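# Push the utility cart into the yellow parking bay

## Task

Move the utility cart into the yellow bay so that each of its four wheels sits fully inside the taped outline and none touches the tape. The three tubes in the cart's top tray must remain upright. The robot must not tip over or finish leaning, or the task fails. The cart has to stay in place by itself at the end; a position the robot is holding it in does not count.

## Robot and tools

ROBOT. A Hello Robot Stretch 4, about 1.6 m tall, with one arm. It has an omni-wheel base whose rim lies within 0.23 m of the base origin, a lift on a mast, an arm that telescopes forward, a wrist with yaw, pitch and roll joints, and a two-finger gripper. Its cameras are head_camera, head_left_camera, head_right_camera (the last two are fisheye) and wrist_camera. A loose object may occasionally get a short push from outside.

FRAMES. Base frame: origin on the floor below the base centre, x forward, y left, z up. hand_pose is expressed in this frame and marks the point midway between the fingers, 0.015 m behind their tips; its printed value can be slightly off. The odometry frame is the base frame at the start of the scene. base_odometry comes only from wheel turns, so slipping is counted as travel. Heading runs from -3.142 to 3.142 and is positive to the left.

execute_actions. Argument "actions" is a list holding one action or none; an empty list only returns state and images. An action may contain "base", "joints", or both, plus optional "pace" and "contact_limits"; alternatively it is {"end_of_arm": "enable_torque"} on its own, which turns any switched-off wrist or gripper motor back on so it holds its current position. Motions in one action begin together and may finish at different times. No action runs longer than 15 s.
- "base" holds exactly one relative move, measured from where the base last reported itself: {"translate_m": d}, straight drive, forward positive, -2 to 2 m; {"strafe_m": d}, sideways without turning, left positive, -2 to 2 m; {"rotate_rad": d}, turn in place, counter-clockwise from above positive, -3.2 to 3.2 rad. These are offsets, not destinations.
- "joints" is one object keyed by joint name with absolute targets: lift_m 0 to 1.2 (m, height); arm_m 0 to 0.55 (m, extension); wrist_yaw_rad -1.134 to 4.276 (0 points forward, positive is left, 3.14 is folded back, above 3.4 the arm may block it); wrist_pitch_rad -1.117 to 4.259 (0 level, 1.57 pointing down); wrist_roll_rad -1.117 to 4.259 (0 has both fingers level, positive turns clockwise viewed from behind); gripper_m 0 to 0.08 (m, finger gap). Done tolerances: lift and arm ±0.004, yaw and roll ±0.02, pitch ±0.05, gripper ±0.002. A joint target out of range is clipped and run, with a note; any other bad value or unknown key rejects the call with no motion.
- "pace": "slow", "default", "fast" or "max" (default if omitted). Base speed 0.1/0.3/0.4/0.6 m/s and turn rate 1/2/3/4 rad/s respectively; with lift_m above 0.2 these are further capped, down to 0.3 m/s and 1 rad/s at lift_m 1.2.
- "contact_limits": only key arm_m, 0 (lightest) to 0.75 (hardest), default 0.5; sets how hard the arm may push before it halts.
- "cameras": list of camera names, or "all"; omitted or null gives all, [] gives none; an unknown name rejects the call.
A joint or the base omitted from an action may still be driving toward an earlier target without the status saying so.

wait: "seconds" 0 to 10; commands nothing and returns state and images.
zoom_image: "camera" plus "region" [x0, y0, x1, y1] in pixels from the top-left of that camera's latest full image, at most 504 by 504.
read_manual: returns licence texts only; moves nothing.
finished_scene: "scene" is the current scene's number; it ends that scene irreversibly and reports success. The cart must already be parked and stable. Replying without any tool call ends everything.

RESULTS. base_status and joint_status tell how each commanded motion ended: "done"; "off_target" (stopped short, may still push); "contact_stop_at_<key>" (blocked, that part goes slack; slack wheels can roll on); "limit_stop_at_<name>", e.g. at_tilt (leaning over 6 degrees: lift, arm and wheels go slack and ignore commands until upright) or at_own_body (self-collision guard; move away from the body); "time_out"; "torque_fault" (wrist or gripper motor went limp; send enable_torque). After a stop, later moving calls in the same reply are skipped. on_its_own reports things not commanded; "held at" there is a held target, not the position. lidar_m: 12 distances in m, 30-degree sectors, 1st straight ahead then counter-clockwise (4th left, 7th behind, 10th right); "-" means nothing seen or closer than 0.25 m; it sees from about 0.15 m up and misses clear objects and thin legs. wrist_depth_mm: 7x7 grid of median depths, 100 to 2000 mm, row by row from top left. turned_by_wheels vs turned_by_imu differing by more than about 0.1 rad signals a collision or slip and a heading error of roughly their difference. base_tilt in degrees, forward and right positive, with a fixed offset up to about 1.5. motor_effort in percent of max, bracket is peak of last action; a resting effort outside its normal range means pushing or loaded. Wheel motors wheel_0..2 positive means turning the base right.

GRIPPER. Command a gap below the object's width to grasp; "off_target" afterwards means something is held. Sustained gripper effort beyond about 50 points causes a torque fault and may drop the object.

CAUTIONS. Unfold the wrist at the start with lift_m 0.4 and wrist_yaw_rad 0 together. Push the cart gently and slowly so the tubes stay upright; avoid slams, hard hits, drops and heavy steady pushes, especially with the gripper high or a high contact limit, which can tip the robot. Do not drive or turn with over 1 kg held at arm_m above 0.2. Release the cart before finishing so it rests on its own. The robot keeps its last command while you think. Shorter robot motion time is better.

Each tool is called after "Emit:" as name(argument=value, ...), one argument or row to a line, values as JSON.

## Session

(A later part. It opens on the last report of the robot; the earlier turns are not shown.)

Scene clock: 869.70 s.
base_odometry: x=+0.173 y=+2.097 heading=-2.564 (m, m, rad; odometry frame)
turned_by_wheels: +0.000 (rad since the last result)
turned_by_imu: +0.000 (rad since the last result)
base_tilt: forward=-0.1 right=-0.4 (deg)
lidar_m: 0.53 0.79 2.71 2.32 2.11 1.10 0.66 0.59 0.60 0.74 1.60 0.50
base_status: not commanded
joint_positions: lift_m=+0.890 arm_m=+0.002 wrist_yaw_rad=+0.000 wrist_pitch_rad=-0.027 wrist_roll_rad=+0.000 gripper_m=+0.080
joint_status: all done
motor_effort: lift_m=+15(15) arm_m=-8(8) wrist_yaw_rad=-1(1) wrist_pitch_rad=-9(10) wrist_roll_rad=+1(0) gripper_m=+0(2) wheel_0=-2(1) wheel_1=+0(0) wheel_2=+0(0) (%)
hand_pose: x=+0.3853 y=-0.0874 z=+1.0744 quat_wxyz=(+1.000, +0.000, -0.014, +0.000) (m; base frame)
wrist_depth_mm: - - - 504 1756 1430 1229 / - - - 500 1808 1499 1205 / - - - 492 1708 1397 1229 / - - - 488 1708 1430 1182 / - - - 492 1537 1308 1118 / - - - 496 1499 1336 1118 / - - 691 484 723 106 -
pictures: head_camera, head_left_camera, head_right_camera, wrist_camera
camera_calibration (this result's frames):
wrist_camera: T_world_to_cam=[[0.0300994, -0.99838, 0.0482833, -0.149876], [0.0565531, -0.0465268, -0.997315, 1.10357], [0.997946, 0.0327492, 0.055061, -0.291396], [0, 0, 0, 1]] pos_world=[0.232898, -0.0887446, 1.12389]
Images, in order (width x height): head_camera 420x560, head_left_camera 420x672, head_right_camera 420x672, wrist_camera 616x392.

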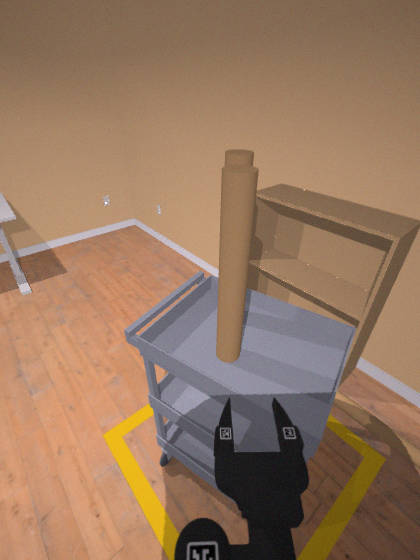

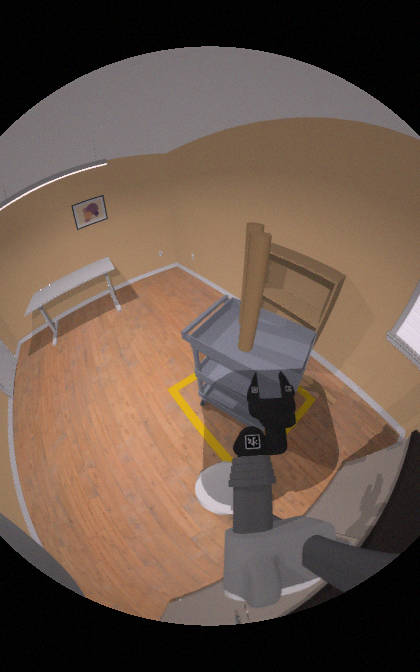

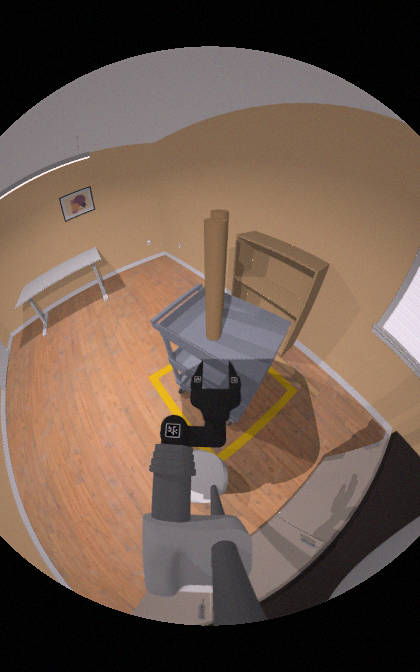

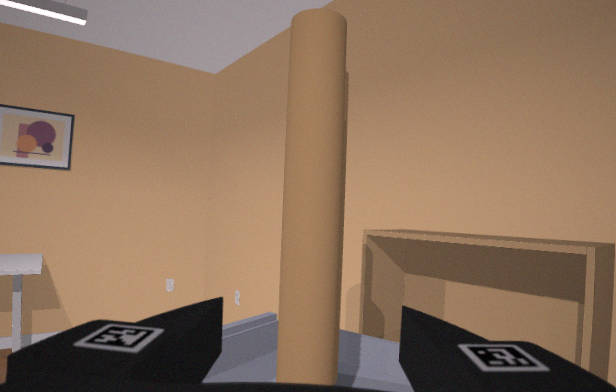

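Emit:
execute_actions(
  actions=[],
)

Scene clock: 881.60 s.
base_odometry: x=+0.173 y=+2.097 heading=-2.564 (m, m, rad; odometry frame)
turned_by_wheels: +0.000 (rad since the last result)
turned_by_imu: +0.001 (rad since the last result)
base_tilt: forward=+0.1 right=-0.4 (deg)
lidar_m: 0.54 0.81 2.71 2.30 2.10 1.08 0.67 0.57 0.60 0.75 1.62 0.50
base_status: not commanded
joint_positions: lift_m=+0.890 arm_m=+0.002 wrist_yaw_rad=+0.000 wrist_pitch_rad=-0.027 wrist_roll_rad=+0.000 gripper_m=+0.080
joint_status: all done
motor_effort: lift_m=+15(15) arm_m=-8(8) wrist_yaw_rad=+0(1) wrist_pitch_rad=-8(10) wrist_roll_rad=+1(0) gripper_m=+0(2) wheel_0=-1(1) wheel_1=+0(0) wheel_2=+0(0) (%)
hand_pose: x=+0.3853 y=-0.0874 z=+1.0744 quat_wxyz=(+1.000, +0.000, -0.014, +0.000) (m; base frame)
wrist_depth_mm: - - - 504 1756 1430 1229 / - - - 496 1756 1430 1229 / - - - 488 1708 1397 1205 / - - - 492 1708 1397 1229 / - - - 496 1618 1336 1138 / - - - 492 1499 1308 1138 / - - 699 484 723 106 -
pictures: head_camera, head_left_camera, head_right_camera, wrist_camera
camera_calibration (this result's frames):
wrist_camera: T_world_to_cam=[[0.0300993, -0.99838, 0.0482834, -0.149876], [0.0565532, -0.0465269, -0.997315, 1.10357], [0.997946, 0.0327491, 0.0550612, -0.291396], [0, 0, 0, 1]] pos_world=[0.232898, -0.0887446, 1.12389]
Images, in order (width x height): head_camera 420x560, head_left_camera 420x672, head_right_camera 420x672, wrist_camera 616x392.

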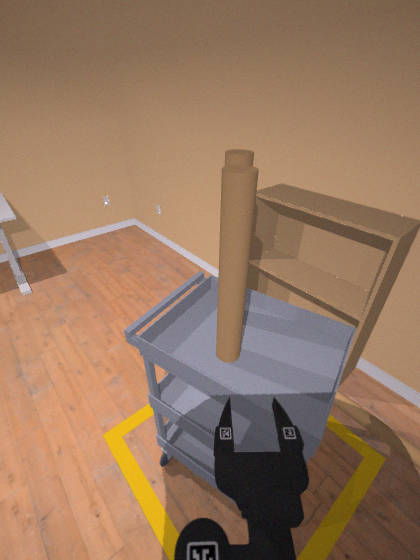

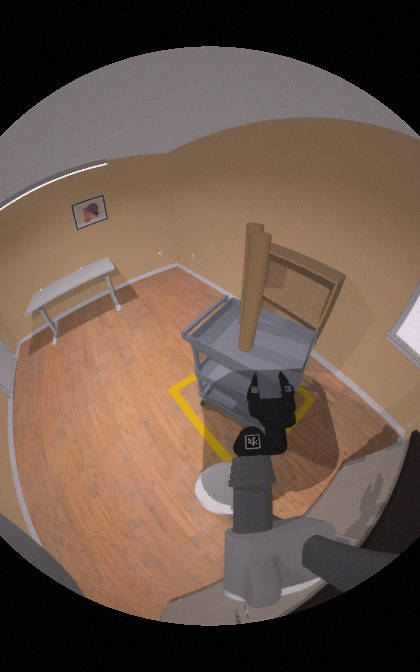

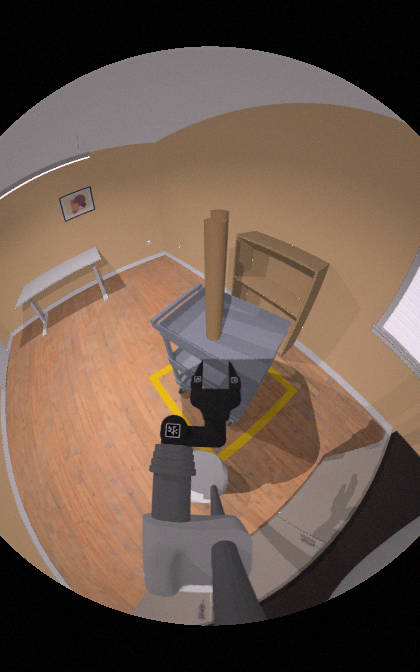

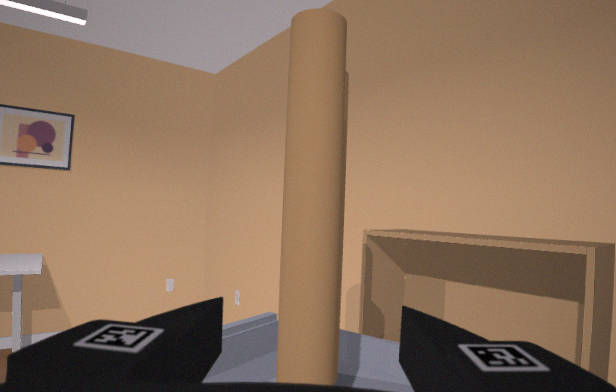

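Emit:
zoom_image(
  camera="head_right_camera",
  region=[140, 260, 420, 480],
)

Emit:
zoom_image(
  camera="head_camera",
  region=[90, 260, 420, 560],
)

Region (140, 260, 420, 480) of head_right_camera's 420x672 image, scaled by 1.800, with more detail than that image has; it fills the top 396 rows of this view, and the rest is white.

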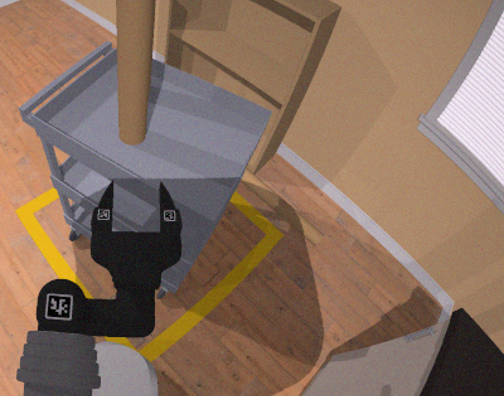

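Region (90, 260, 420, 560) of head_camera's 420x560 image, scaled by 1.527, with more detail than that image has; it fills the top 458 rows of this view, and the rest is white.

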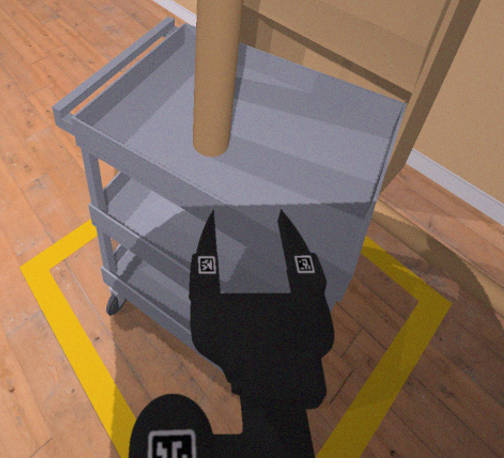

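Emit:
execute_actions(
  actions=[
    {"base": {"rotate_rad": -0.9}, "joints": {"wrist_pitch_rad": 1.57, "lift_m": 0.6}},
  ],
  cameras=["head_camera", "head_left_camera"],
)

Scene clock: 927.20 s.
base_odometry: x=+0.173 y=+2.097 heading=+2.820 (m, m, rad; odometry frame)
turned_by_wheels: -0.900 (rad since the last result)
turned_by_imu: -0.889 (rad since the last result)
base_tilt: forward=+0.0 right=-0.5 (deg)
lidar_m: 1.44 0.50 0.57 2.65 2.80 2.22 2.11 0.89 0.62 0.58 0.61 0.81
base_status: done
joint_positions: lift_m=+0.600 arm_m=+0.002 wrist_yaw_rad=+0.000 wrist_pitch_rad=+1.570 wrist_roll_rad=+0.000 gripper_m=+0.080
joint_status: all done
motor_effort: lift_m=+15(19) arm_m=-8(8) wrist_yaw_rad=-1(0) wrist_pitch_rad=-1(4) wrist_roll_rad=+0(0) gripper_m=+2(1) wheel_0=+1(6) wheel_1=+0(7) wheel_2=+1(7) (%)
hand_pose: x=+0.1728 y=-0.0874 z=+0.5659 quat_wxyz=(+0.707, +0.000, +0.707, +0.000) (m; base frame)
wrist_depth_mm: 585 549 715 707 707 699 699 / 597 723 723 707 707 715 691 / 732 723 715 707 699 707 699 / 732 723 715 715 707 707 707 / 723 715 504 500 699 699 699 / 732 504 504 500 512 691 691 / - - 496 496 492 106 -
pictures: head_camera, head_left_camera
Images, in order (width x height): head_camera 420x560, head_left_camera 420x672.

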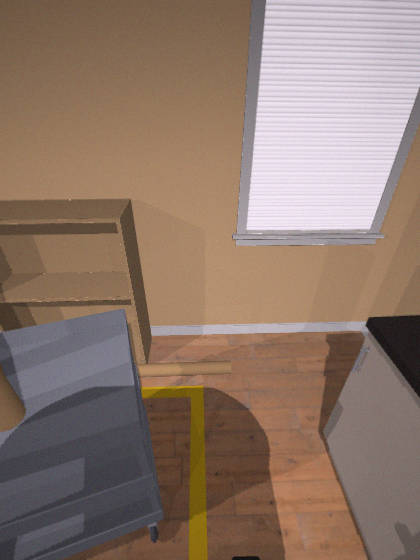

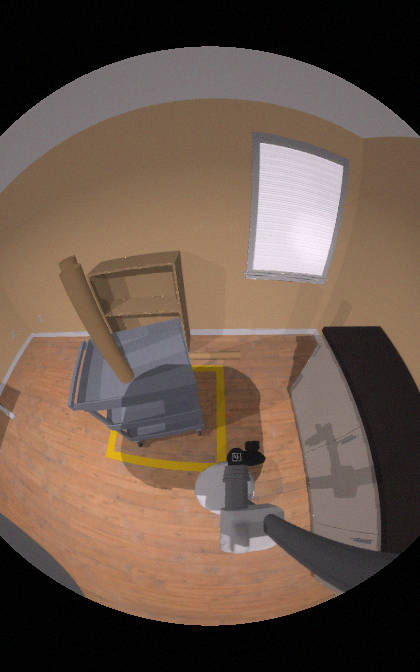

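Emit:
execute_actions(
  actions=[
    {"base": {"strafe_m": -0.21}, "joints": {"lift_m": 0.45}},
  ],
  cameras=[],
)

Emit:
execute_actions(
  actions=[
    {"base": {"translate_m": 0.76}},
  ],
  cameras=["head_camera", "head_left_camera"],
)

Scene clock: 948.77 s.
base_odometry: x=+0.240 y=+2.296 heading=+2.820 (m, m, rad; odometry frame)
turned_by_wheels: +0.000 (rad since the last result)
turned_by_imu: +0.001 (rad since the last result)
base_tilt: forward=+0.0 right=-0.4 (deg)
lidar_m: 1.59 0.60 0.63 2.84 3.01 2.20 2.11 0.59 0.43 0.38 0.40 0.53
base_status: done
joint_positions: lift_m=+0.450 arm_m=+0.002 wrist_yaw_rad=+0.000 wrist_pitch_rad=+1.570 wrist_roll_rad=+0.000 gripper_m=+0.080
joint_status: all done
motor_effort: lift_m=+15(16) arm_m=-8(8) wrist_yaw_rad=-1(1) wrist_pitch_rad=-2(1) wrist_roll_rad=+1(1) gripper_m=+1(1) wheel_0=+0(7) wheel_1=+2(9) wheel_2=+2(3) (%)
hand_pose: x=+0.1728 y=-0.0874 z=+0.4160 quat_wxyz=(+0.707, +0.000, +0.707, +0.000) (m; base frame)
wrist_depth_mm: 580 574 569 569 569 559 559 / 574 574 574 564 564 559 549 / 574 569 574 564 559 559 554 / 569 574 569 554 564 559 544 / 574 574 353 351 559 549 549 / 569 353 347 347 349 549 544 / - - 347 347 345 106 -
pictures: none
No camera images: the call's "cameras" was empty. Leave "cameras" out to get every camera's image.

Scene clock: 952.80 s.
base_odometry: x=-0.481 y=+2.536 heading=+2.820 (m, m, rad; odometry frame)
turned_by_wheels: +0.000 (rad since the last result)
turned_by_imu: -0.001 (rad since the last result)
base_tilt: forward=+0.0 right=-0.5 (deg)
lidar_m: 0.84 0.82 0.52 0.42 0.43 3.00 1.77 0.53 0.37 0.34 1.10 0.87
base_status: done
joint_positions: lift_m=+0.450 arm_m=+0.002 wrist_yaw_rad=+0.000 wrist_pitch_rad=+1.570 wrist_roll_rad=+0.000 gripper_m=+0.080
joint_status: not commanded
motor_effort: lift_m=+15(15) arm_m=-8(8) wrist_yaw_rad=-1(0) wrist_pitch_rad=+0(1) wrist_roll_rad=+1(0) gripper_m=+2(1) wheel_0=+0(5) wheel_1=+1(3) wheel_2=+1(8) (%)
hand_pose: x=+0.1728 y=-0.0874 z=+0.4160 quat_wxyz=(+0.707, +0.000, +0.707, +0.000) (m; base frame)
wrist_depth_mm: 549 554 569 569 564 559 554 / 574 574 564 569 564 559 564 / 564 574 569 564 564 559 554 / 574 574 564 564 564 559 559 / 574 569 351 349 554 554 554 / 574 355 351 345 347 554 544 / - - 349 347 345 106 -
pictures: head_camera, head_left_camera
Images, in order (width x height): head_camera 420x560, head_left_camera 420x672.

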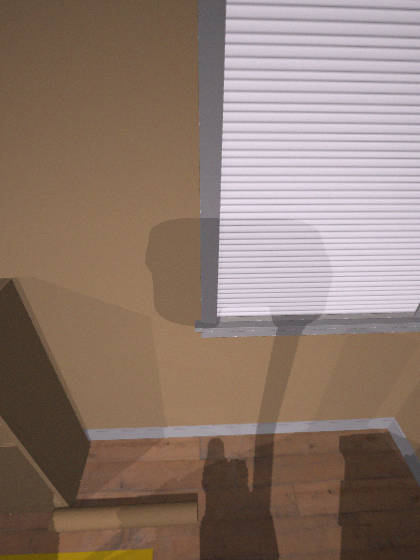

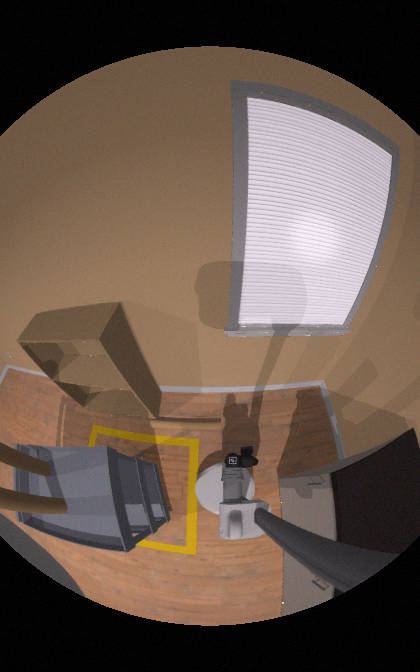

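Emit:
execute_actions(
  actions=[
    {"base": {"rotate_rad": 0.685}, "joints": {"wrist_roll_rad": -0.889, "arm_m": 0.445, "lift_m": 0.3}},
  ],
  cameras=["head_camera", "wrist_camera"],
)

Scene clock: 970.07 s.
base_odometry: x=-0.481 y=+2.536 heading=-2.778 (m, m, rad; odometry frame)
turned_by_wheels: +0.685 (rad since the last result)
turned_by_imu: +0.679 (rad since the last result)
base_tilt: forward=+0.0 right=-0.4 (deg)
lidar_m: 0.80 0.48 0.42 0.43 2.90 1.03 0.46 0.37 0.34 1.04 0.84 0.83
base_status: done
joint_positions: lift_m=+0.300 arm_m=+0.444 wrist_yaw_rad=+0.000 wrist_pitch_rad=+1.570 wrist_roll_rad=-0.889 gripper_m=+0.080
joint_status: all done
motor_effort: lift_m=+15(17) arm_m=+8(8) wrist_yaw_rad=+0(1) wrist_pitch_rad=+0(2) wrist_roll_rad=+1(4) gripper_m=+2(2) wheel_0=+0(7) wheel_1=+1(4) wheel_2=+0(7) (%)
hand_pose: x=+0.6147 y=-0.0874 z=+0.2660 quat_wxyz=(+0.639, -0.304, +0.638, +0.304) (m; base frame)
wrist_depth_mm: 424 421 421 338 413 404 404 / 427 424 418 338 415 407 402 / 424 421 418 336 410 407 404 / 424 421 418 334 407 407 402 / 421 418 415 336 407 404 402 / 421 418 415 334 407 404 399 / - - 410 334 404 106 -
pictures: head_camera, wrist_camera
camera_calibration (this result's frames):
wrist_camera: T_world_to_cam=[[0.805419, -0.591908, -0.0307619, -0.537726], [-0.592666, -0.804886, -0.0300944, 0.359829], [-0.00694676, 0.0424701, -0.999074, 0.42307], [0, 0, 0, 1]] pos_world=[0.649292, -0.0466306, 0.416965]
Images, in order (width x height): head_camera 420x560, wrist_camera 616x392.

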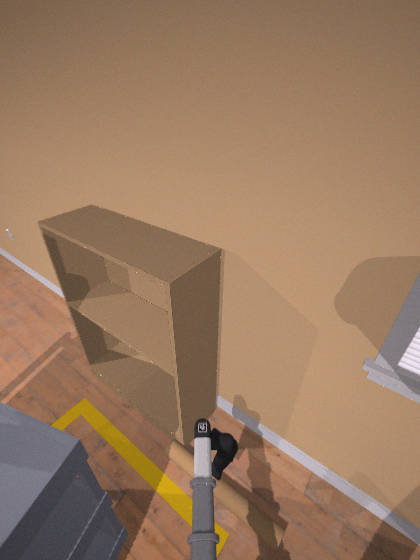

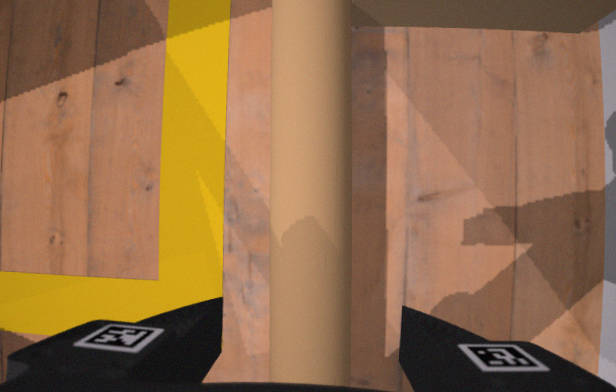

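Emit:
execute_actions(
  actions=[
    {"joints": {"wrist_roll_rad": -0.93, "arm_m": 0.436, "lift_m": 0.16}},
  ],
  cameras=["wrist_camera"],
)

Scene clock: 980.13 s.
base_odometry: x=-0.481 y=+2.536 heading=-2.778 (m, m, rad; odometry frame)
turned_by_wheels: +0.000 (rad since the last result)
turned_by_imu: +0.001 (rad since the last result)
base_tilt: forward=+0.0 right=-0.4 (deg)
lidar_m: 0.81 0.46 0.40 0.43 2.90 1.02 0.48 0.36 0.35 1.03 0.84 0.83
base_status: not commanded
joint_positions: lift_m=+0.160 arm_m=+0.437 wrist_yaw_rad=+0.000 wrist_pitch_rad=+1.570 wrist_roll_rad=-0.930 gripper_m=+0.080
joint_status: all done
motor_effort: lift_m=+15(13) arm_m=-8(9) wrist_yaw_rad=-2(2) wrist_pitch_rad=-1(1) wrist_roll_rad=-1(1) gripper_m=-2(2) wheel_0=+0(0) wheel_1=+1(1) wheel_2=-1(1) (%)
hand_pose: x=+0.6085 y=-0.0874 z=+0.1259 quat_wxyz=(+0.632, -0.317, +0.632, +0.317) (m; base frame)
wrist_depth_mm: 283 279 278 194 272 270 270 / 282 279 277 194 271 270 268 / 282 279 277 193 272 270 267 / 281 278 276 193 271 267 267 / 278 276 276 191 268 268 266 / 279 276 219 191 268 266 266 / - - 202 191 199 106 -
pictures: wrist_camera
camera_calibration (this result's frames):
wrist_camera: T_world_to_cam=[[0.828677, -0.55887, -0.030981, -0.548297], [-0.559656, -0.828185, -0.0299014, 0.329809], [-0.00894698, 0.0421173, -0.999073, 0.284323], [0, 0, 0, 1]] pos_world=[0.641484, -0.0452586, 0.276934]
Images, in order (width x height): wrist_camera 616x392.

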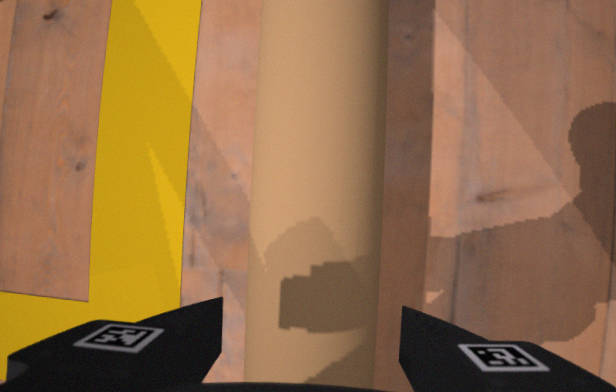

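Emit:
execute_actions(
  actions=[
    {"joints": {"lift_m": 0.088}, "pace": "slow"},
  ],
  cameras=["wrist_camera"],
)

Scene clock: 987.00 s.
base_odometry: x=-0.481 y=+2.536 heading=-2.778 (m, m, rad; odometry frame)
turned_by_wheels: +0.000 (rad since the last result)
turned_by_imu: +0.001 (rad since the last result)
base_tilt: forward=+0.0 right=-0.3 (deg)
lidar_m: 0.78 0.48 0.42 0.44 2.91 1.02 0.46 0.37 0.34 1.06 0.84 0.84
base_status: not commanded
joint_positions: lift_m=+0.089 arm_m=+0.437 wrist_yaw_rad=-0.001 wrist_pitch_rad=+1.576 wrist_roll_rad=-0.930 gripper_m=+0.080
joint_status: all done
motor_effort: lift_m=+7(15) arm_m=-7(8) wrist_yaw_rad=+4(3) wrist_pitch_rad=-17(18) wrist_roll_rad=+0(0) gripper_m=+4(2) wheel_0=+1(1) wheel_1=+1(1) wheel_2=-1(2) (%)
hand_pose: x=+0.6070 y=-0.0874 z=+0.0546 quat_wxyz=(+0.631, -0.316, +0.634, +0.317) (m; base frame)
wrist_depth_mm: 213 211 209 125 134 204 - / 211 210 209 125 134 203 202 / 212 209 207 124 134 202 201 / 211 209 207 124 135 202 201 / 210 208 150 123 135 202 200 / 209 208 136 123 136 200 200 / - - 130 123 128 106 -
pictures: wrist_camera
camera_calibration (this result's frames):
wrist_camera: T_world_to_cam=[[0.827777, -0.559928, -0.0355789, -0.548563], [-0.560871, -0.827469, -0.026795, 0.327471], [-0.0144371, 0.0421355, -0.999008, 0.216379], [0, 0, 0, 1]] pos_world=[0.640881, -0.0453005, 0.205422]
Images, in order (width x height): wrist_camera 616x392.

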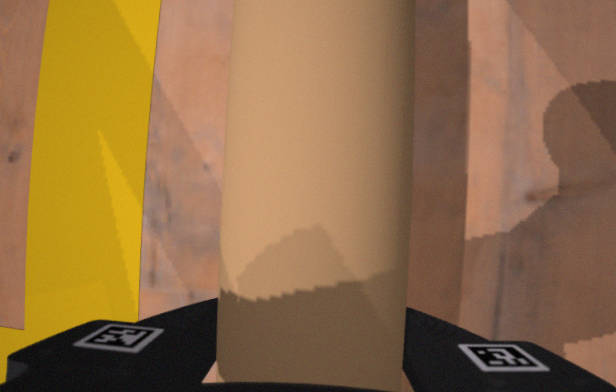

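Emit:
execute_actions(
  actions=[
    {"joints": {"lift_m": 0.078}, "pace": "slow"},
  ],
  cameras=[],
)

Emit:
execute_actions(
  actions=[
    {"joints": {"gripper_m": 0.06}},
  ],
  cameras=["wrist_camera"],
)

Scene clock: 992.53 s.
base_odometry: x=-0.481 y=+2.536 heading=-2.778 (m, m, rad; odometry frame)
turned_by_wheels: +0.000 (rad since the last result)
turned_by_imu: +0.001 (rad since the last result)
base_tilt: forward=-0.1 right=-0.4 (deg)
lidar_m: 0.80 0.46 0.42 0.42 2.89 1.02 0.45 0.36 0.34 1.05 0.83 0.83
base_status: not commanded
joint_positions: lift_m=+0.083 arm_m=+0.437 wrist_yaw_rad=-0.002 wrist_pitch_rad=+1.574 wrist_roll_rad=-0.930 gripper_m=+0.080
joint_status: lift_m contact_stop (moved -0.006 of -0.011)
on_its_own: lift_m is slack since a contact_stop (your +0.078 is given up)
motor_effort: lift_m=+18(22) arm_m=-6(7) wrist_yaw_rad=+5(5) wrist_pitch_rad=-14(27) wrist_roll_rad=+0(0) gripper_m=+1(1) wheel_0=+2(2) wheel_1=+1(1) wheel_2=-2(2) (%)
hand_pose: x=+0.6070 y=-0.0874 z=+0.0489 quat_wxyz=(+0.631, -0.316, +0.634, +0.317) (m; base frame)
wrist_depth_mm: 206 205 203 118 127 198 - / 206 204 202 119 126 197 196 / 205 204 202 118 127 196 196 / 204 203 141 118 127 196 195 / 204 202 138 117 128 196 195 / 203 202 134 117 128 195 194 / - - 125 117 124 106 -
pictures: none
No camera images: the call's "cameras" was empty. Leave "cameras" out to get every camera's image.

not run: a stop came earlier in this reply.

Emit:
execute_actions(
  actions=[
    {"joints": {"gripper_m": 0.06, "lift_m": 0.083}},
  ],
  cameras=["wrist_camera"],
)

Scene clock: 996.97 s.
base_odometry: x=-0.481 y=+2.536 heading=-2.778 (m, m, rad; odometry frame)
turned_by_wheels: +0.000 (rad since the last result)
turned_by_imu: +0.001 (rad since the last result)
base_tilt: forward=+0.0 right=-0.5 (deg)
lidar_m: 0.82 0.47 0.42 0.43 2.90 1.01 0.47 0.36 0.35 1.05 0.85 0.82
base_status: not commanded
joint_positions: lift_m=+0.084 arm_m=+0.437 wrist_yaw_rad=-0.002 wrist_pitch_rad=+1.574 wrist_roll_rad=-0.930 gripper_m=+0.078
joint_status: gripper_m off_target (ended at +0.078, target +0.060); the others done
on_its_own: gripper_m is held at +0.076, not at your +0.060, by its contact guard: the fingers met something
motor_effort: lift_m=+9(18) arm_m=-6(6) wrist_yaw_rad=+4(4) wrist_pitch_rad=-10(12) wrist_roll_rad=+0(1) gripper_m=-24(26) wheel_0=+2(2) wheel_1=+1(1) wheel_2=-2(2) (%)
hand_pose: x=+0.6073 y=-0.0874 z=+0.0494 quat_wxyz=(+0.631, -0.316, +0.633, +0.317) (m; base frame)
wrist_depth_mm: 206 206 204 119 126 198 - / 205 204 203 119 127 198 196 / 205 204 202 118 127 197 196 / 205 202 141 118 127 196 195 / 204 202 138 117 128 195 195 / 203 202 134 117 129 195 194 / - - 123 117 125 106 -
pictures: wrist_camera
camera_calibration (this result's frames):
wrist_camera: T_world_to_cam=[[0.827574, -0.56034, -0.0337644, -0.548972], [-0.561223, -0.82719, -0.0280214, 0.327781], [-0.0122281, 0.0421391, -0.999037, 0.209861], [0, 0, 0, 1]] pos_world=[0.640839, -0.045317, 0.200309]
Images, in order (width x height): wrist_camera 616x392.

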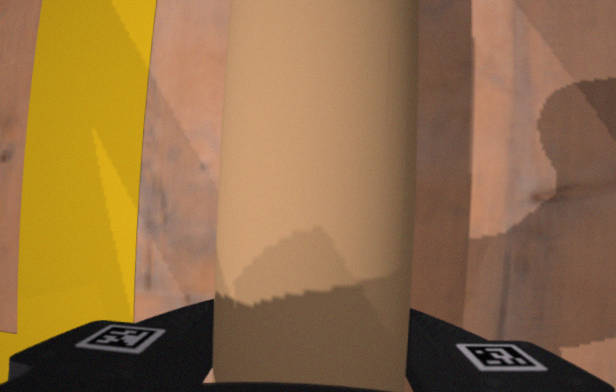

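Emit:
execute_actions(
  actions=[
    {"joints": {"lift_m": 0.2, "arm_m": 0.37}, "pace": "slow"},
  ],
  cameras=["head_camera", "wrist_camera"],
)

Scene clock: 1001.37 s.
base_odometry: x=-0.481 y=+2.536 heading=-2.778 (m, m, rad; odometry frame)
turned_by_wheels: +0.000 (rad since the last result)
turned_by_imu: +0.001 (rad since the last result)
base_tilt: forward=+0.0 right=-0.5 (deg)
lidar_m: 0.57 0.48 0.41 0.43 2.90 1.01 0.45 0.36 0.35 1.04 0.84 0.43
base_status: not commanded
joint_positions: lift_m=+0.199 arm_m=+0.371 wrist_yaw_rad=+0.000 wrist_pitch_rad=+1.570 wrist_roll_rad=-0.930 gripper_m=+0.078
joint_status: all done
on_its_own: gripper_m is held at +0.076, not at your +0.060, by its contact guard: the fingers met something
motor_effort: lift_m=+28(28) arm_m=-8(10) wrist_yaw_rad=+0(6) wrist_pitch_rad=-1(11) wrist_roll_rad=+0(1) gripper_m=-25(24) wheel_0=+1(2) wheel_1=+1(1) wheel_2=-2(2) (%)
hand_pose: x=+0.5425 y=-0.0874 z=+0.1649 quat_wxyz=(+0.632, -0.317, +0.632, +0.317) (m; base frame)
wrist_depth_mm: 322 322 315 121 129 306 304 / 320 319 314 120 129 306 306 / 319 317 314 120 128 306 304 / 320 317 145 119 129 306 303 / 319 314 139 118 129 304 300 / 319 314 135 118 129 304 300 / - - 124 117 125 106 -
pictures: head_camera, wrist_camera
camera_calibration (this result's frames):
wrist_camera: T_world_to_cam=[[0.828592, -0.558989, -0.0310886, -0.49232], [-0.559779, -0.828105, -0.0298287, 0.294082], [-0.00907073, 0.0421185, -0.999071, 0.322716], [0, 0, 0, 1]] pos_world=[0.575481, -0.0452634, 0.315883]
Images, in order (width x height): head_camera 420x560, wrist_camera 616x392.

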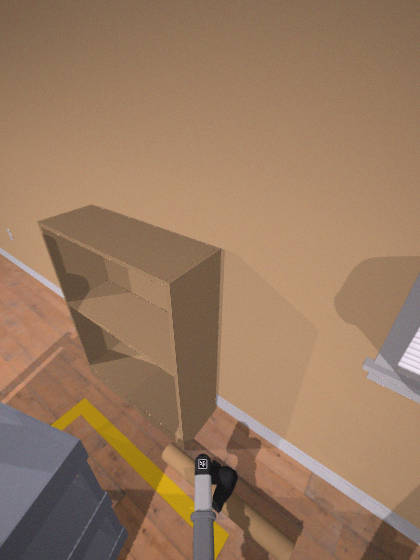

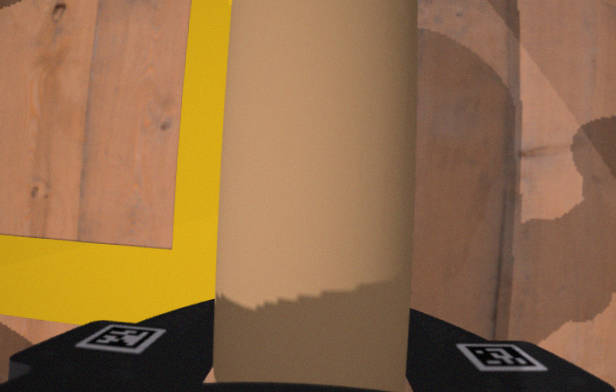

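Emit:
execute_actions(
  actions=[
    {"joints": {"lift_m": 1.1, "arm_m": 0.15}},
  ],
  cameras=["head_camera", "wrist_camera"],
)

Scene clock: 1020.57 s.
base_odometry: x=-0.481 y=+2.536 heading=-2.778 (m, m, rad; odometry frame)
turned_by_wheels: +0.000 (rad since the last result)
turned_by_imu: +0.002 (rad since the last result)
base_tilt: forward=+0.1 right=-0.3 (deg)
lidar_m: 0.32 0.45 0.42 0.43 2.91 1.01 0.46 0.36 0.34 1.06 0.25 0.25
base_status: not commanded
joint_positions: lift_m=+1.099 arm_m=+0.151 wrist_yaw_rad=+0.000 wrist_pitch_rad=+1.570 wrist_roll_rad=-0.930 gripper_m=+0.078
joint_status: all done
on_its_own: gripper_m is held at +0.076, not at your +0.060, by its contact guard: the fingers met something
motor_effort: lift_m=+27(31) arm_m=-8(8) wrist_yaw_rad=+0(1) wrist_pitch_rad=-2(3) wrist_roll_rad=+0(0) gripper_m=-24(25) wheel_0=+1(1) wheel_1=+1(1) wheel_2=-1(1) (%)
hand_pose: x=+0.3225 y=-0.0874 z=+1.0649 quat_wxyz=(+0.632, -0.317, +0.632, +0.317) (m; base frame)
wrist_depth_mm: 759 750 683 121 130 778 741 / 750 750 750 121 129 1060 878 / 1255 1205 1205 120 129 1160 854 / 1229 1229 145 119 129 1160 854 / 1255 1205 140 119 129 1182 842 / 1229 1229 135 118 129 1160 842 / - - 123 118 125 106 -
pictures: head_camera, wrist_camera
camera_calibration (this result's frames):
wrist_camera: T_world_to_cam=[[0.828686, -0.558853, -0.0310297, -0.282128], [-0.559641, -0.828196, -0.0298684, 0.197765], [-0.00900666, 0.042117, -0.999072, 1.21989], [0, 0, 0, 1]] pos_world=[0.35546, -0.045258, 1.21591]
Images, in order (width x height): head_camera 420x560, wrist_camera 616x392.

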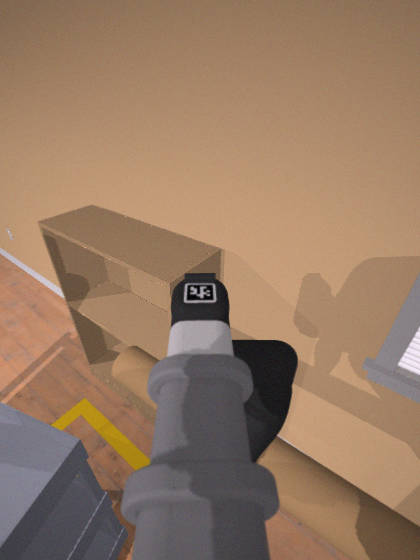

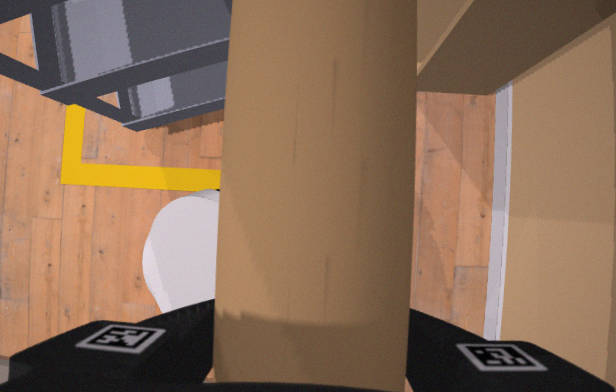

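Emit:
execute_actions(
  actions=[
    {"joints": {"wrist_pitch_rad": 1.05, "wrist_roll_rad": -0.62}, "pace": "slow"},
  ],
  cameras=[],
)

Emit:
execute_actions(
  actions=[
    {"joints": {"wrist_pitch_rad": 0.5, "wrist_roll_rad": -0.3}, "pace": "slow"},
  ],
  cameras=["head_camera"],
)

Scene clock: 1028.50 s.
base_odometry: x=-0.481 y=+2.536 heading=-2.778 (m, m, rad; odometry frame)
turned_by_wheels: +0.000 (rad since the last result)
turned_by_imu: +0.001 (rad since the last result)
base_tilt: forward=+0.0 right=-0.5 (deg)
lidar_m: 0.46 0.47 0.42 0.43 2.90 1.03 0.45 0.35 0.35 1.06 0.28 0.28
base_status: not commanded
joint_positions: lift_m=+1.099 arm_m=+0.151 wrist_yaw_rad=+0.000 wrist_pitch_rad=+1.055 wrist_roll_rad=-0.621 gripper_m=+0.078
joint_status: all done
on_its_own: gripper_m is held at +0.076, not at your +0.060, by its contact guard: the fingers met something
motor_effort: lift_m=+28(28) arm_m=-8(8) wrist_yaw_rad=+0(1) wrist_pitch_rad=-15(19) wrist_roll_rad=+2(4) gripper_m=-23(24) wheel_0=+1(1) wheel_1=+1(1) wheel_2=-2(2) (%)
hand_pose: x=+0.4272 y=-0.0874 z=+1.0926 quat_wxyz=(+0.823, -0.264, +0.479, +0.154) (m; base frame)
wrist_depth_mm: 1397 1499 1366 119 128 585 496 / 1308 1397 1397 119 128 621 512 / 1205 1281 1308 119 128 640 521 / 699 1205 143 119 128 661 544 / 931 1118 139 118 128 691 559 / 1008 1078 135 118 129 699 564 / - - 124 117 125 106 -
pictures: none
No camera images: the call's "cameras" was empty. Leave "cameras" out to get every camera's image.

Scene clock: 1029.53 s.
base_odometry: x=-0.481 y=+2.536 heading=-2.778 (m, m, rad; odometry frame)
turned_by_wheels: +0.000 (rad since the last result)
turned_by_imu: +0.000 (rad since the last result)
base_tilt: forward=+0.0 right=-0.5 (deg)
lidar_m: 0.42 0.47 0.41 0.43 2.90 1.02 0.47 0.36 0.35 1.05 0.84 0.37
base_status: not commanded
joint_positions: lift_m=+1.099 arm_m=+0.151 wrist_yaw_rad=+0.000 wrist_pitch_rad=+0.509 wrist_roll_rad=-0.301 gripper_m=+0.078
joint_status: all done
on_its_own: gripper_m is held at +0.076, not at your +0.060, by its contact guard: the fingers met something; wrist_pitch_rad is at rest, and its effort (-26) is outside its rest range (-23 to +23)
motor_effort: lift_m=+27(27) arm_m=-8(8) wrist_yaw_rad=+0(0) wrist_pitch_rad=-26(32) wrist_roll_rad=+2(11) gripper_m=-23(22) wheel_0=+1(1) wheel_1=+1(1) wheel_2=-2(2) (%)
hand_pose: x=+0.5080 y=-0.0874 z=+1.1740 quat_wxyz=(+0.957, -0.145, +0.249, +0.038) (m; base frame)
wrist_depth_mm: - 960 931 119 127 473 415 / - 699 640 119 127 484 421 / - 1182 469 119 127 492 433 / 1708 1078 142 118 128 512 445 / 1499 917 138 118 128 521 452 / 1336 798 135 118 129 525 459 / - - 123 117 125 106 -
pictures: head_camera
Images, in order (width x height): head_camera 420x560.

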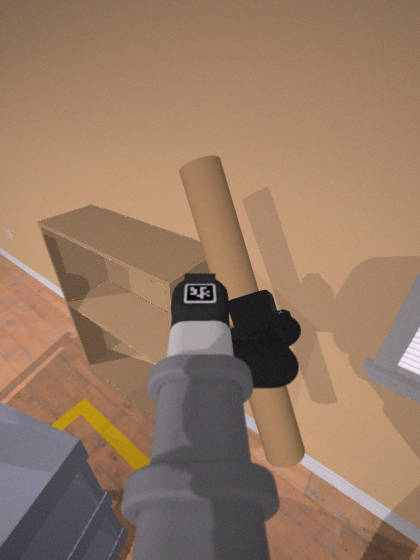

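Emit:
execute_actions(
  actions=[
    {"joints": {"wrist_pitch_rad": -0.02, "wrist_roll_rad": 0.0, "arm_m": 0.05}, "pace": "slow"},
  ],
  cameras=["head_camera", "head_left_camera"],
)

Scene clock: 1039.00 s.
base_odometry: x=-0.481 y=+2.536 heading=-2.778 (m, m, rad; odometry frame)
turned_by_wheels: +0.000 (rad since the last result)
turned_by_imu: +0.001 (rad since the last result)
base_tilt: forward=+0.0 right=-0.4 (deg)
lidar_m: 0.40 0.47 0.42 0.42 2.90 1.00 0.48 0.35 0.34 1.05 0.84 0.41
base_status: not commanded
joint_positions: lift_m=+1.099 arm_m=+0.051 wrist_yaw_rad=+0.000 wrist_pitch_rad=-0.010 wrist_roll_rad=+0.000 gripper_m=+0.078
joint_status: all done
on_its_own: gripper_m is held at +0.076, not at your +0.060, by its contact guard: the fingers met something; wrist_pitch_rad is at rest, and its effort (-27) is outside its rest range (-23 to +23)
motor_effort: lift_m=+27(27) arm_m=-8(8) wrist_yaw_rad=+0(0) wrist_pitch_rad=-27(35) wrist_roll_rad=+2(5) gripper_m=-24(25) wheel_0=+1(1) wheel_1=+1(1) wheel_2=-1(1) (%)
hand_pose: x=+0.4350 y=-0.0874 z=+1.2798 quat_wxyz=(+1.000, +0.000, -0.005, +0.000) (m; base frame)
wrist_depth_mm: - 1366 991 119 126 564 504 / - 1336 976 118 126 559 500 / 1863 1308 991 118 127 564 500 / 1863 1281 142 118 127 559 496 / 1808 1281 138 118 128 554 492 / 1008 854 134 117 129 549 492 / - - 123 117 125 106 -
pictures: head_camera, head_left_camera
Images, in order (width x height): head_camera 420x560, head_left_camera 420x672.

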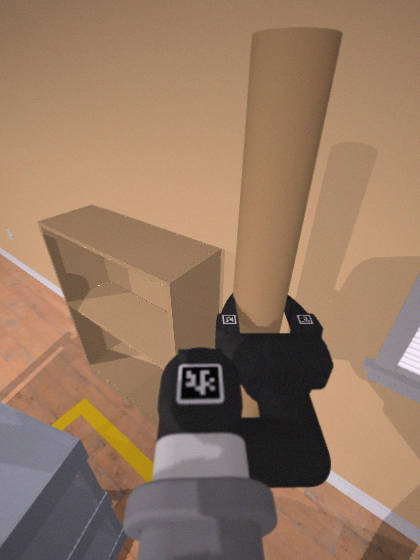

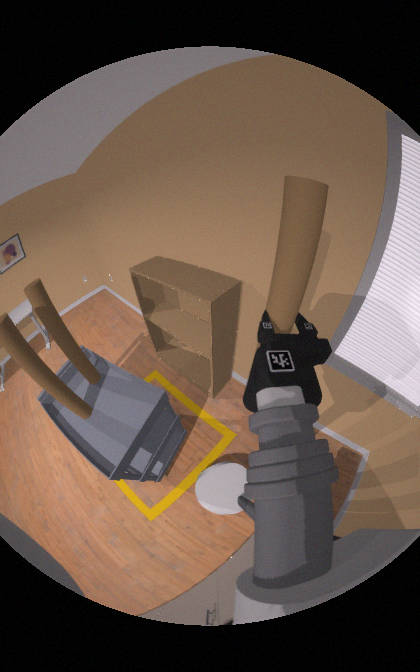

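Emit:
zoom_image(
  camera="head_left_camera",
  region=[0, 270, 260, 530],
)

Region (0, 270, 260, 530) of head_left_camera's 420x672 image, scaled by 1.938, with more detail than that image has.

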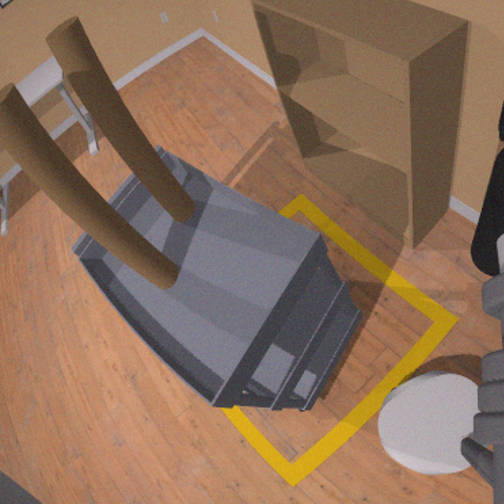

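Emit:
execute_actions(
  actions=[
    {"base": {"rotate_rad": 1.175}, "joints": {"arm_m": 0.165}, "pace": "slow"},
  ],
  cameras=["head_camera", "head_left_camera", "head_right_camera"],
)

Scene clock: 1058.10 s.
base_odometry: x=-0.481 y=+2.536 heading=-1.603 (m, m, rad; odometry frame)
turned_by_wheels: +1.175 (rad since the last result)
turned_by_imu: +1.163 (rad since the last result)
base_tilt: forward=+0.1 right=-0.5 (deg)
lidar_m: 0.43 0.44 2.88 0.76 0.44 0.34 0.34 0.96 0.84 0.87 0.80 0.44
base_status: done
joint_positions: lift_m=+1.099 arm_m=+0.164 wrist_yaw_rad=+0.000 wrist_pitch_rad=-0.010 wrist_roll_rad=+0.000 gripper_m=+0.078
joint_status: all done
on_its_own: gripper_m is held at +0.076, not at your +0.060, by its contact guard: the fingers met something; wrist_pitch_rad is at rest, and its effort (-28) is outside its rest range (-23 to +23)
motor_effort: lift_m=+28(28) arm_m=+8(8) wrist_yaw_rad=-1(1) wrist_pitch_rad=-28(28) wrist_roll_rad=+1(2) gripper_m=-23(24) wheel_0=-2(7) wheel_1=-1(4) wheel_2=+1(6) (%)
hand_pose: x=+0.5471 y=-0.0873 z=+1.2798 quat_wxyz=(+1.000, +0.000, -0.005, +0.000) (m; base frame)
wrist_depth_mm: - - - 119 128 - - / - - - 119 127 - - / - - 345 119 128 - - / - - 142 118 128 - - / - - 138 118 128 - - / - - 135 118 129 - - / - - 124 117 124 106 -
pictures: head_camera, head_left_camera, head_right_camera
Images, in order (width x height): head_camera 420x560, head_left_camera 420x672, head_right_camera 420x672.

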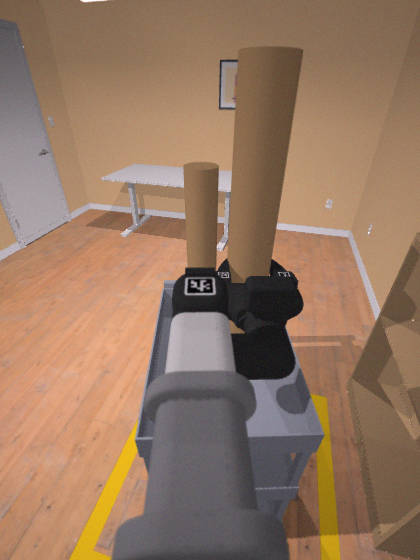

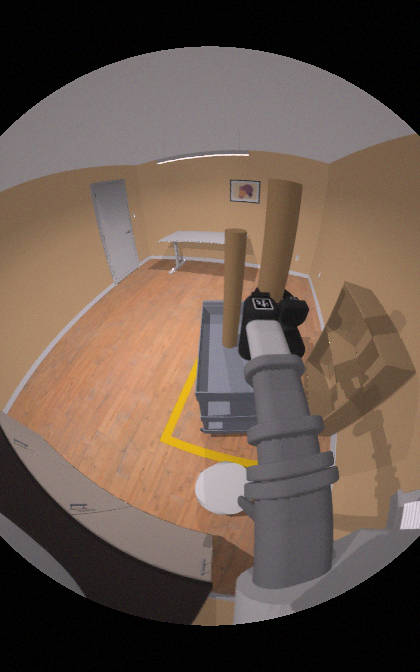

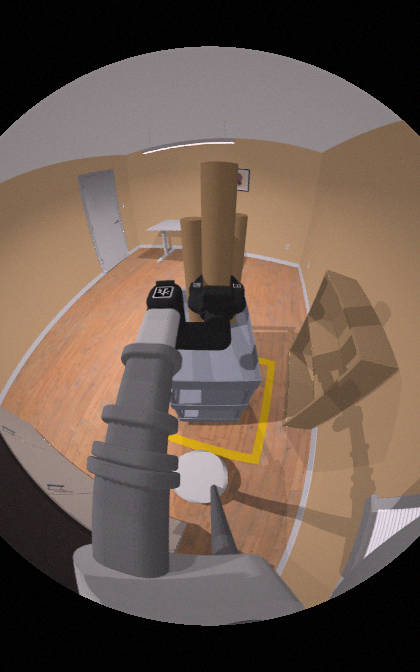

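Emit:
execute_actions(
  actions=[
    {"joints": {"lift_m": 0.97}},
  ],
  cameras=[],
)

Emit:
execute_actions(
  actions=[
    {"joints": {"lift_m": 0.935}, "pace": "slow"},
  ],
  cameras=["head_right_camera"],
)

Scene clock: 1065.40 s.
base_odometry: x=-0.481 y=+2.536 heading=-1.603 (m, m, rad; odometry frame)
turned_by_wheels: +0.000 (rad since the last result)
turned_by_imu: +0.001 (rad since the last result)
base_tilt: forward=+0.0 right=-0.2 (deg)
lidar_m: 0.42 0.45 2.88 0.75 0.42 0.34 0.36 0.98 0.82 0.88 0.80 0.45
base_status: not commanded
joint_positions: lift_m=+0.970 arm_m=+0.164 wrist_yaw_rad=+0.000 wrist_pitch_rad=-0.010 wrist_roll_rad=+0.000 gripper_m=+0.078
joint_status: all done
on_its_own: gripper_m is held at +0.076, not at your +0.060, by its contact guard: the fingers met something; wrist_pitch_rad is at rest, and its effort (-29) is outside its rest range (-23 to +23)
motor_effort: lift_m=+18(25) arm_m=+8(8) wrist_yaw_rad=-3(1) wrist_pitch_rad=-29(29) wrist_roll_rad=+2(1) gripper_m=-23(23) wheel_0=-2(2) wheel_1=-2(1) wheel_2=+0(0) (%)
hand_pose: x=+0.5471 y=-0.0873 z=+1.1506 quat_wxyz=(+1.000, +0.000, -0.005, +0.000) (m; base frame)
wrist_depth_mm: - - 353 120 128 - - / - - 349 119 127 - - / - - 349 119 128 - - / - - 143 118 128 - - / - - 139 118 128 - - / - - 135 118 129 - - / - - 124 117 125 106 -
pictures: none
No camera images: the call's "cameras" was empty. Leave "cameras" out to get every camera's image.

Scene clock: 1066.53 s.
base_odometry: x=-0.481 y=+2.536 heading=-1.603 (m, m, rad; odometry frame)
turned_by_wheels: +0.000 (rad since the last result)
turned_by_imu: +0.000 (rad since the last result)
base_tilt: forward=+0.1 right=-0.4 (deg)
lidar_m: 0.43 0.44 2.88 0.73 0.42 0.36 0.35 0.98 0.83 0.87 0.80 0.44
base_status: not commanded
joint_positions: lift_m=+0.935 arm_m=+0.164 wrist_yaw_rad=+0.000 wrist_pitch_rad=-0.010 wrist_roll_rad=+0.000 gripper_m=+0.078
joint_status: all done
on_its_own: gripper_m is held at +0.076, not at your +0.060, by its contact guard: the fingers met something; wrist_pitch_rad is at rest, and its effort (-28) is outside its rest range (-23 to +23)
motor_effort: lift_m=+18(17) arm_m=+8(8) wrist_yaw_rad=-3(2) wrist_pitch_rad=-28(29) wrist_roll_rad=+1(2) gripper_m=-25(24) wheel_0=-2(2) wheel_1=-1(1) wheel_2=+0(0) (%)
hand_pose: x=+0.5471 y=-0.0873 z=+1.1156 quat_wxyz=(+1.000, +0.000, -0.005, +0.000) (m; base frame)
wrist_depth_mm: - - 353 119 127 - - / - - 347 119 127 - - / - - 349 119 128 - - / - - 143 118 128 - - / - - 139 118 128 - - / - - 134 118 129 - - / - - 124 117 125 106 -
pictures: head_right_camera
Images, in order (width x height): head_right_camera 420x672.

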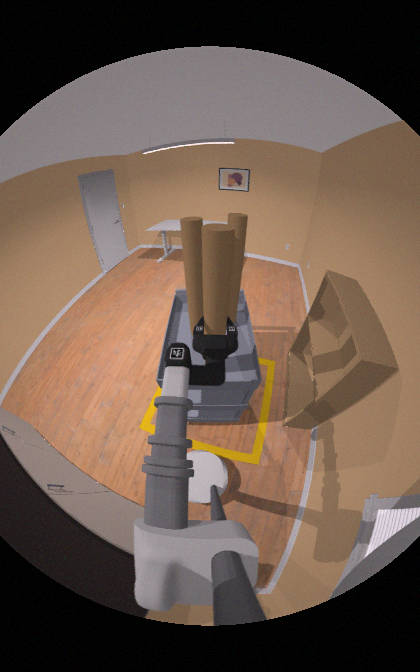

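Emit:
execute_actions(
  actions=[
    {"joints": {"lift_m": 0.915}, "pace": "slow"},
  ],
  cameras=[],
)

Scene clock: 1074.00 s.
base_odometry: x=-0.481 y=+2.536 heading=-1.603 (m, m, rad; odometry frame)
turned_by_wheels: +0.000 (rad since the last result)
turned_by_imu: +0.001 (rad since the last result)
base_tilt: forward=+0.0 right=-0.4 (deg)
lidar_m: 0.42 0.45 2.87 0.76 0.41 0.35 0.35 0.98 0.84 0.88 0.78 0.45
base_status: not commanded
joint_positions: lift_m=+0.915 arm_m=+0.164 wrist_yaw_rad=+0.000 wrist_pitch_rad=-0.010 wrist_roll_rad=+0.000 gripper_m=+0.078
joint_status: all done
on_its_own: gripper_m is held at +0.076, not at your +0.060, by its contact guard: the fingers met something; wrist_pitch_rad is at rest, and its effort (-29) is outside its rest range (-23 to +23)
motor_effort: lift_m=+18(15) arm_m=+8(8) wrist_yaw_rad=-2(2) wrist_pitch_rad=-29(28) wrist_roll_rad=+2(2) gripper_m=-25(25) wheel_0=-3(2) wheel_1=-1(2) wheel_2=+1(0) (%)
hand_pose: x=+0.5471 y=-0.0873 z=+1.0956 quat_wxyz=(+1.000, +0.000, -0.005, +0.000) (m; base frame)
wrist_depth_mm: - - 349 120 128 - - / - - 347 119 127 - - / - - 347 119 128 - - / - - 143 118 128 - - / - - 139 118 128 - - / - - 135 118 129 - - / - - 123 117 125 106 -
pictures: none
No camera images: the call's "cameras" was empty. Leave "cameras" out to get every camera's image.

Emit:
execute_actions(
  actions=[
    {"joints": {"lift_m": 0.9}, "pace": "slow"},
  ],
  cameras=[],
)

Scene clock: 1076.83 s.
base_odometry: x=-0.481 y=+2.536 heading=-1.603 (m, m, rad; odometry frame)
turned_by_wheels: +0.000 (rad since the last result)
turned_by_imu: +0.001 (rad since the last result)
base_tilt: forward=-0.1 right=-0.5 (deg)
lidar_m: 0.41 0.45 2.87 0.76 0.43 0.36 0.34 0.98 0.83 0.87 0.81 0.45
base_status: not commanded
joint_positions: lift_m=+0.901 arm_m=+0.164 wrist_yaw_rad=+0.000 wrist_pitch_rad=-0.024 wrist_roll_rad=+0.000 gripper_m=+0.078
joint_status: all done
on_its_own: gripper_m is held at +0.076, not at your +0.060, by its contact guard: the fingers met something
motor_effort: lift_m=+11(17) arm_m=+8(8) wrist_yaw_rad=-2(2) wrist_pitch_rad=+11(30) wrist_roll_rad=+0(2) gripper_m=-26(24) wheel_0=-3(2) wheel_1=-1(1) wheel_2=+0(0) (%)
hand_pose: x=+0.5471 y=-0.0874 z=+1.0841 quat_wxyz=(+1.000, +0.000, -0.012, +0.000) (m; base frame)
wrist_depth_mm: - - 355 122 131 - - / - - 353 122 130 - - / - - 347 121 130 - - / - - 146 120 129 - - / - - 140 119 129 - - / - - 134 118 129 - - / - - 124 118 125 106 -
pictures: none
No camera images: the call's "cameras" was empty. Leave "cameras" out to get every camera's image.


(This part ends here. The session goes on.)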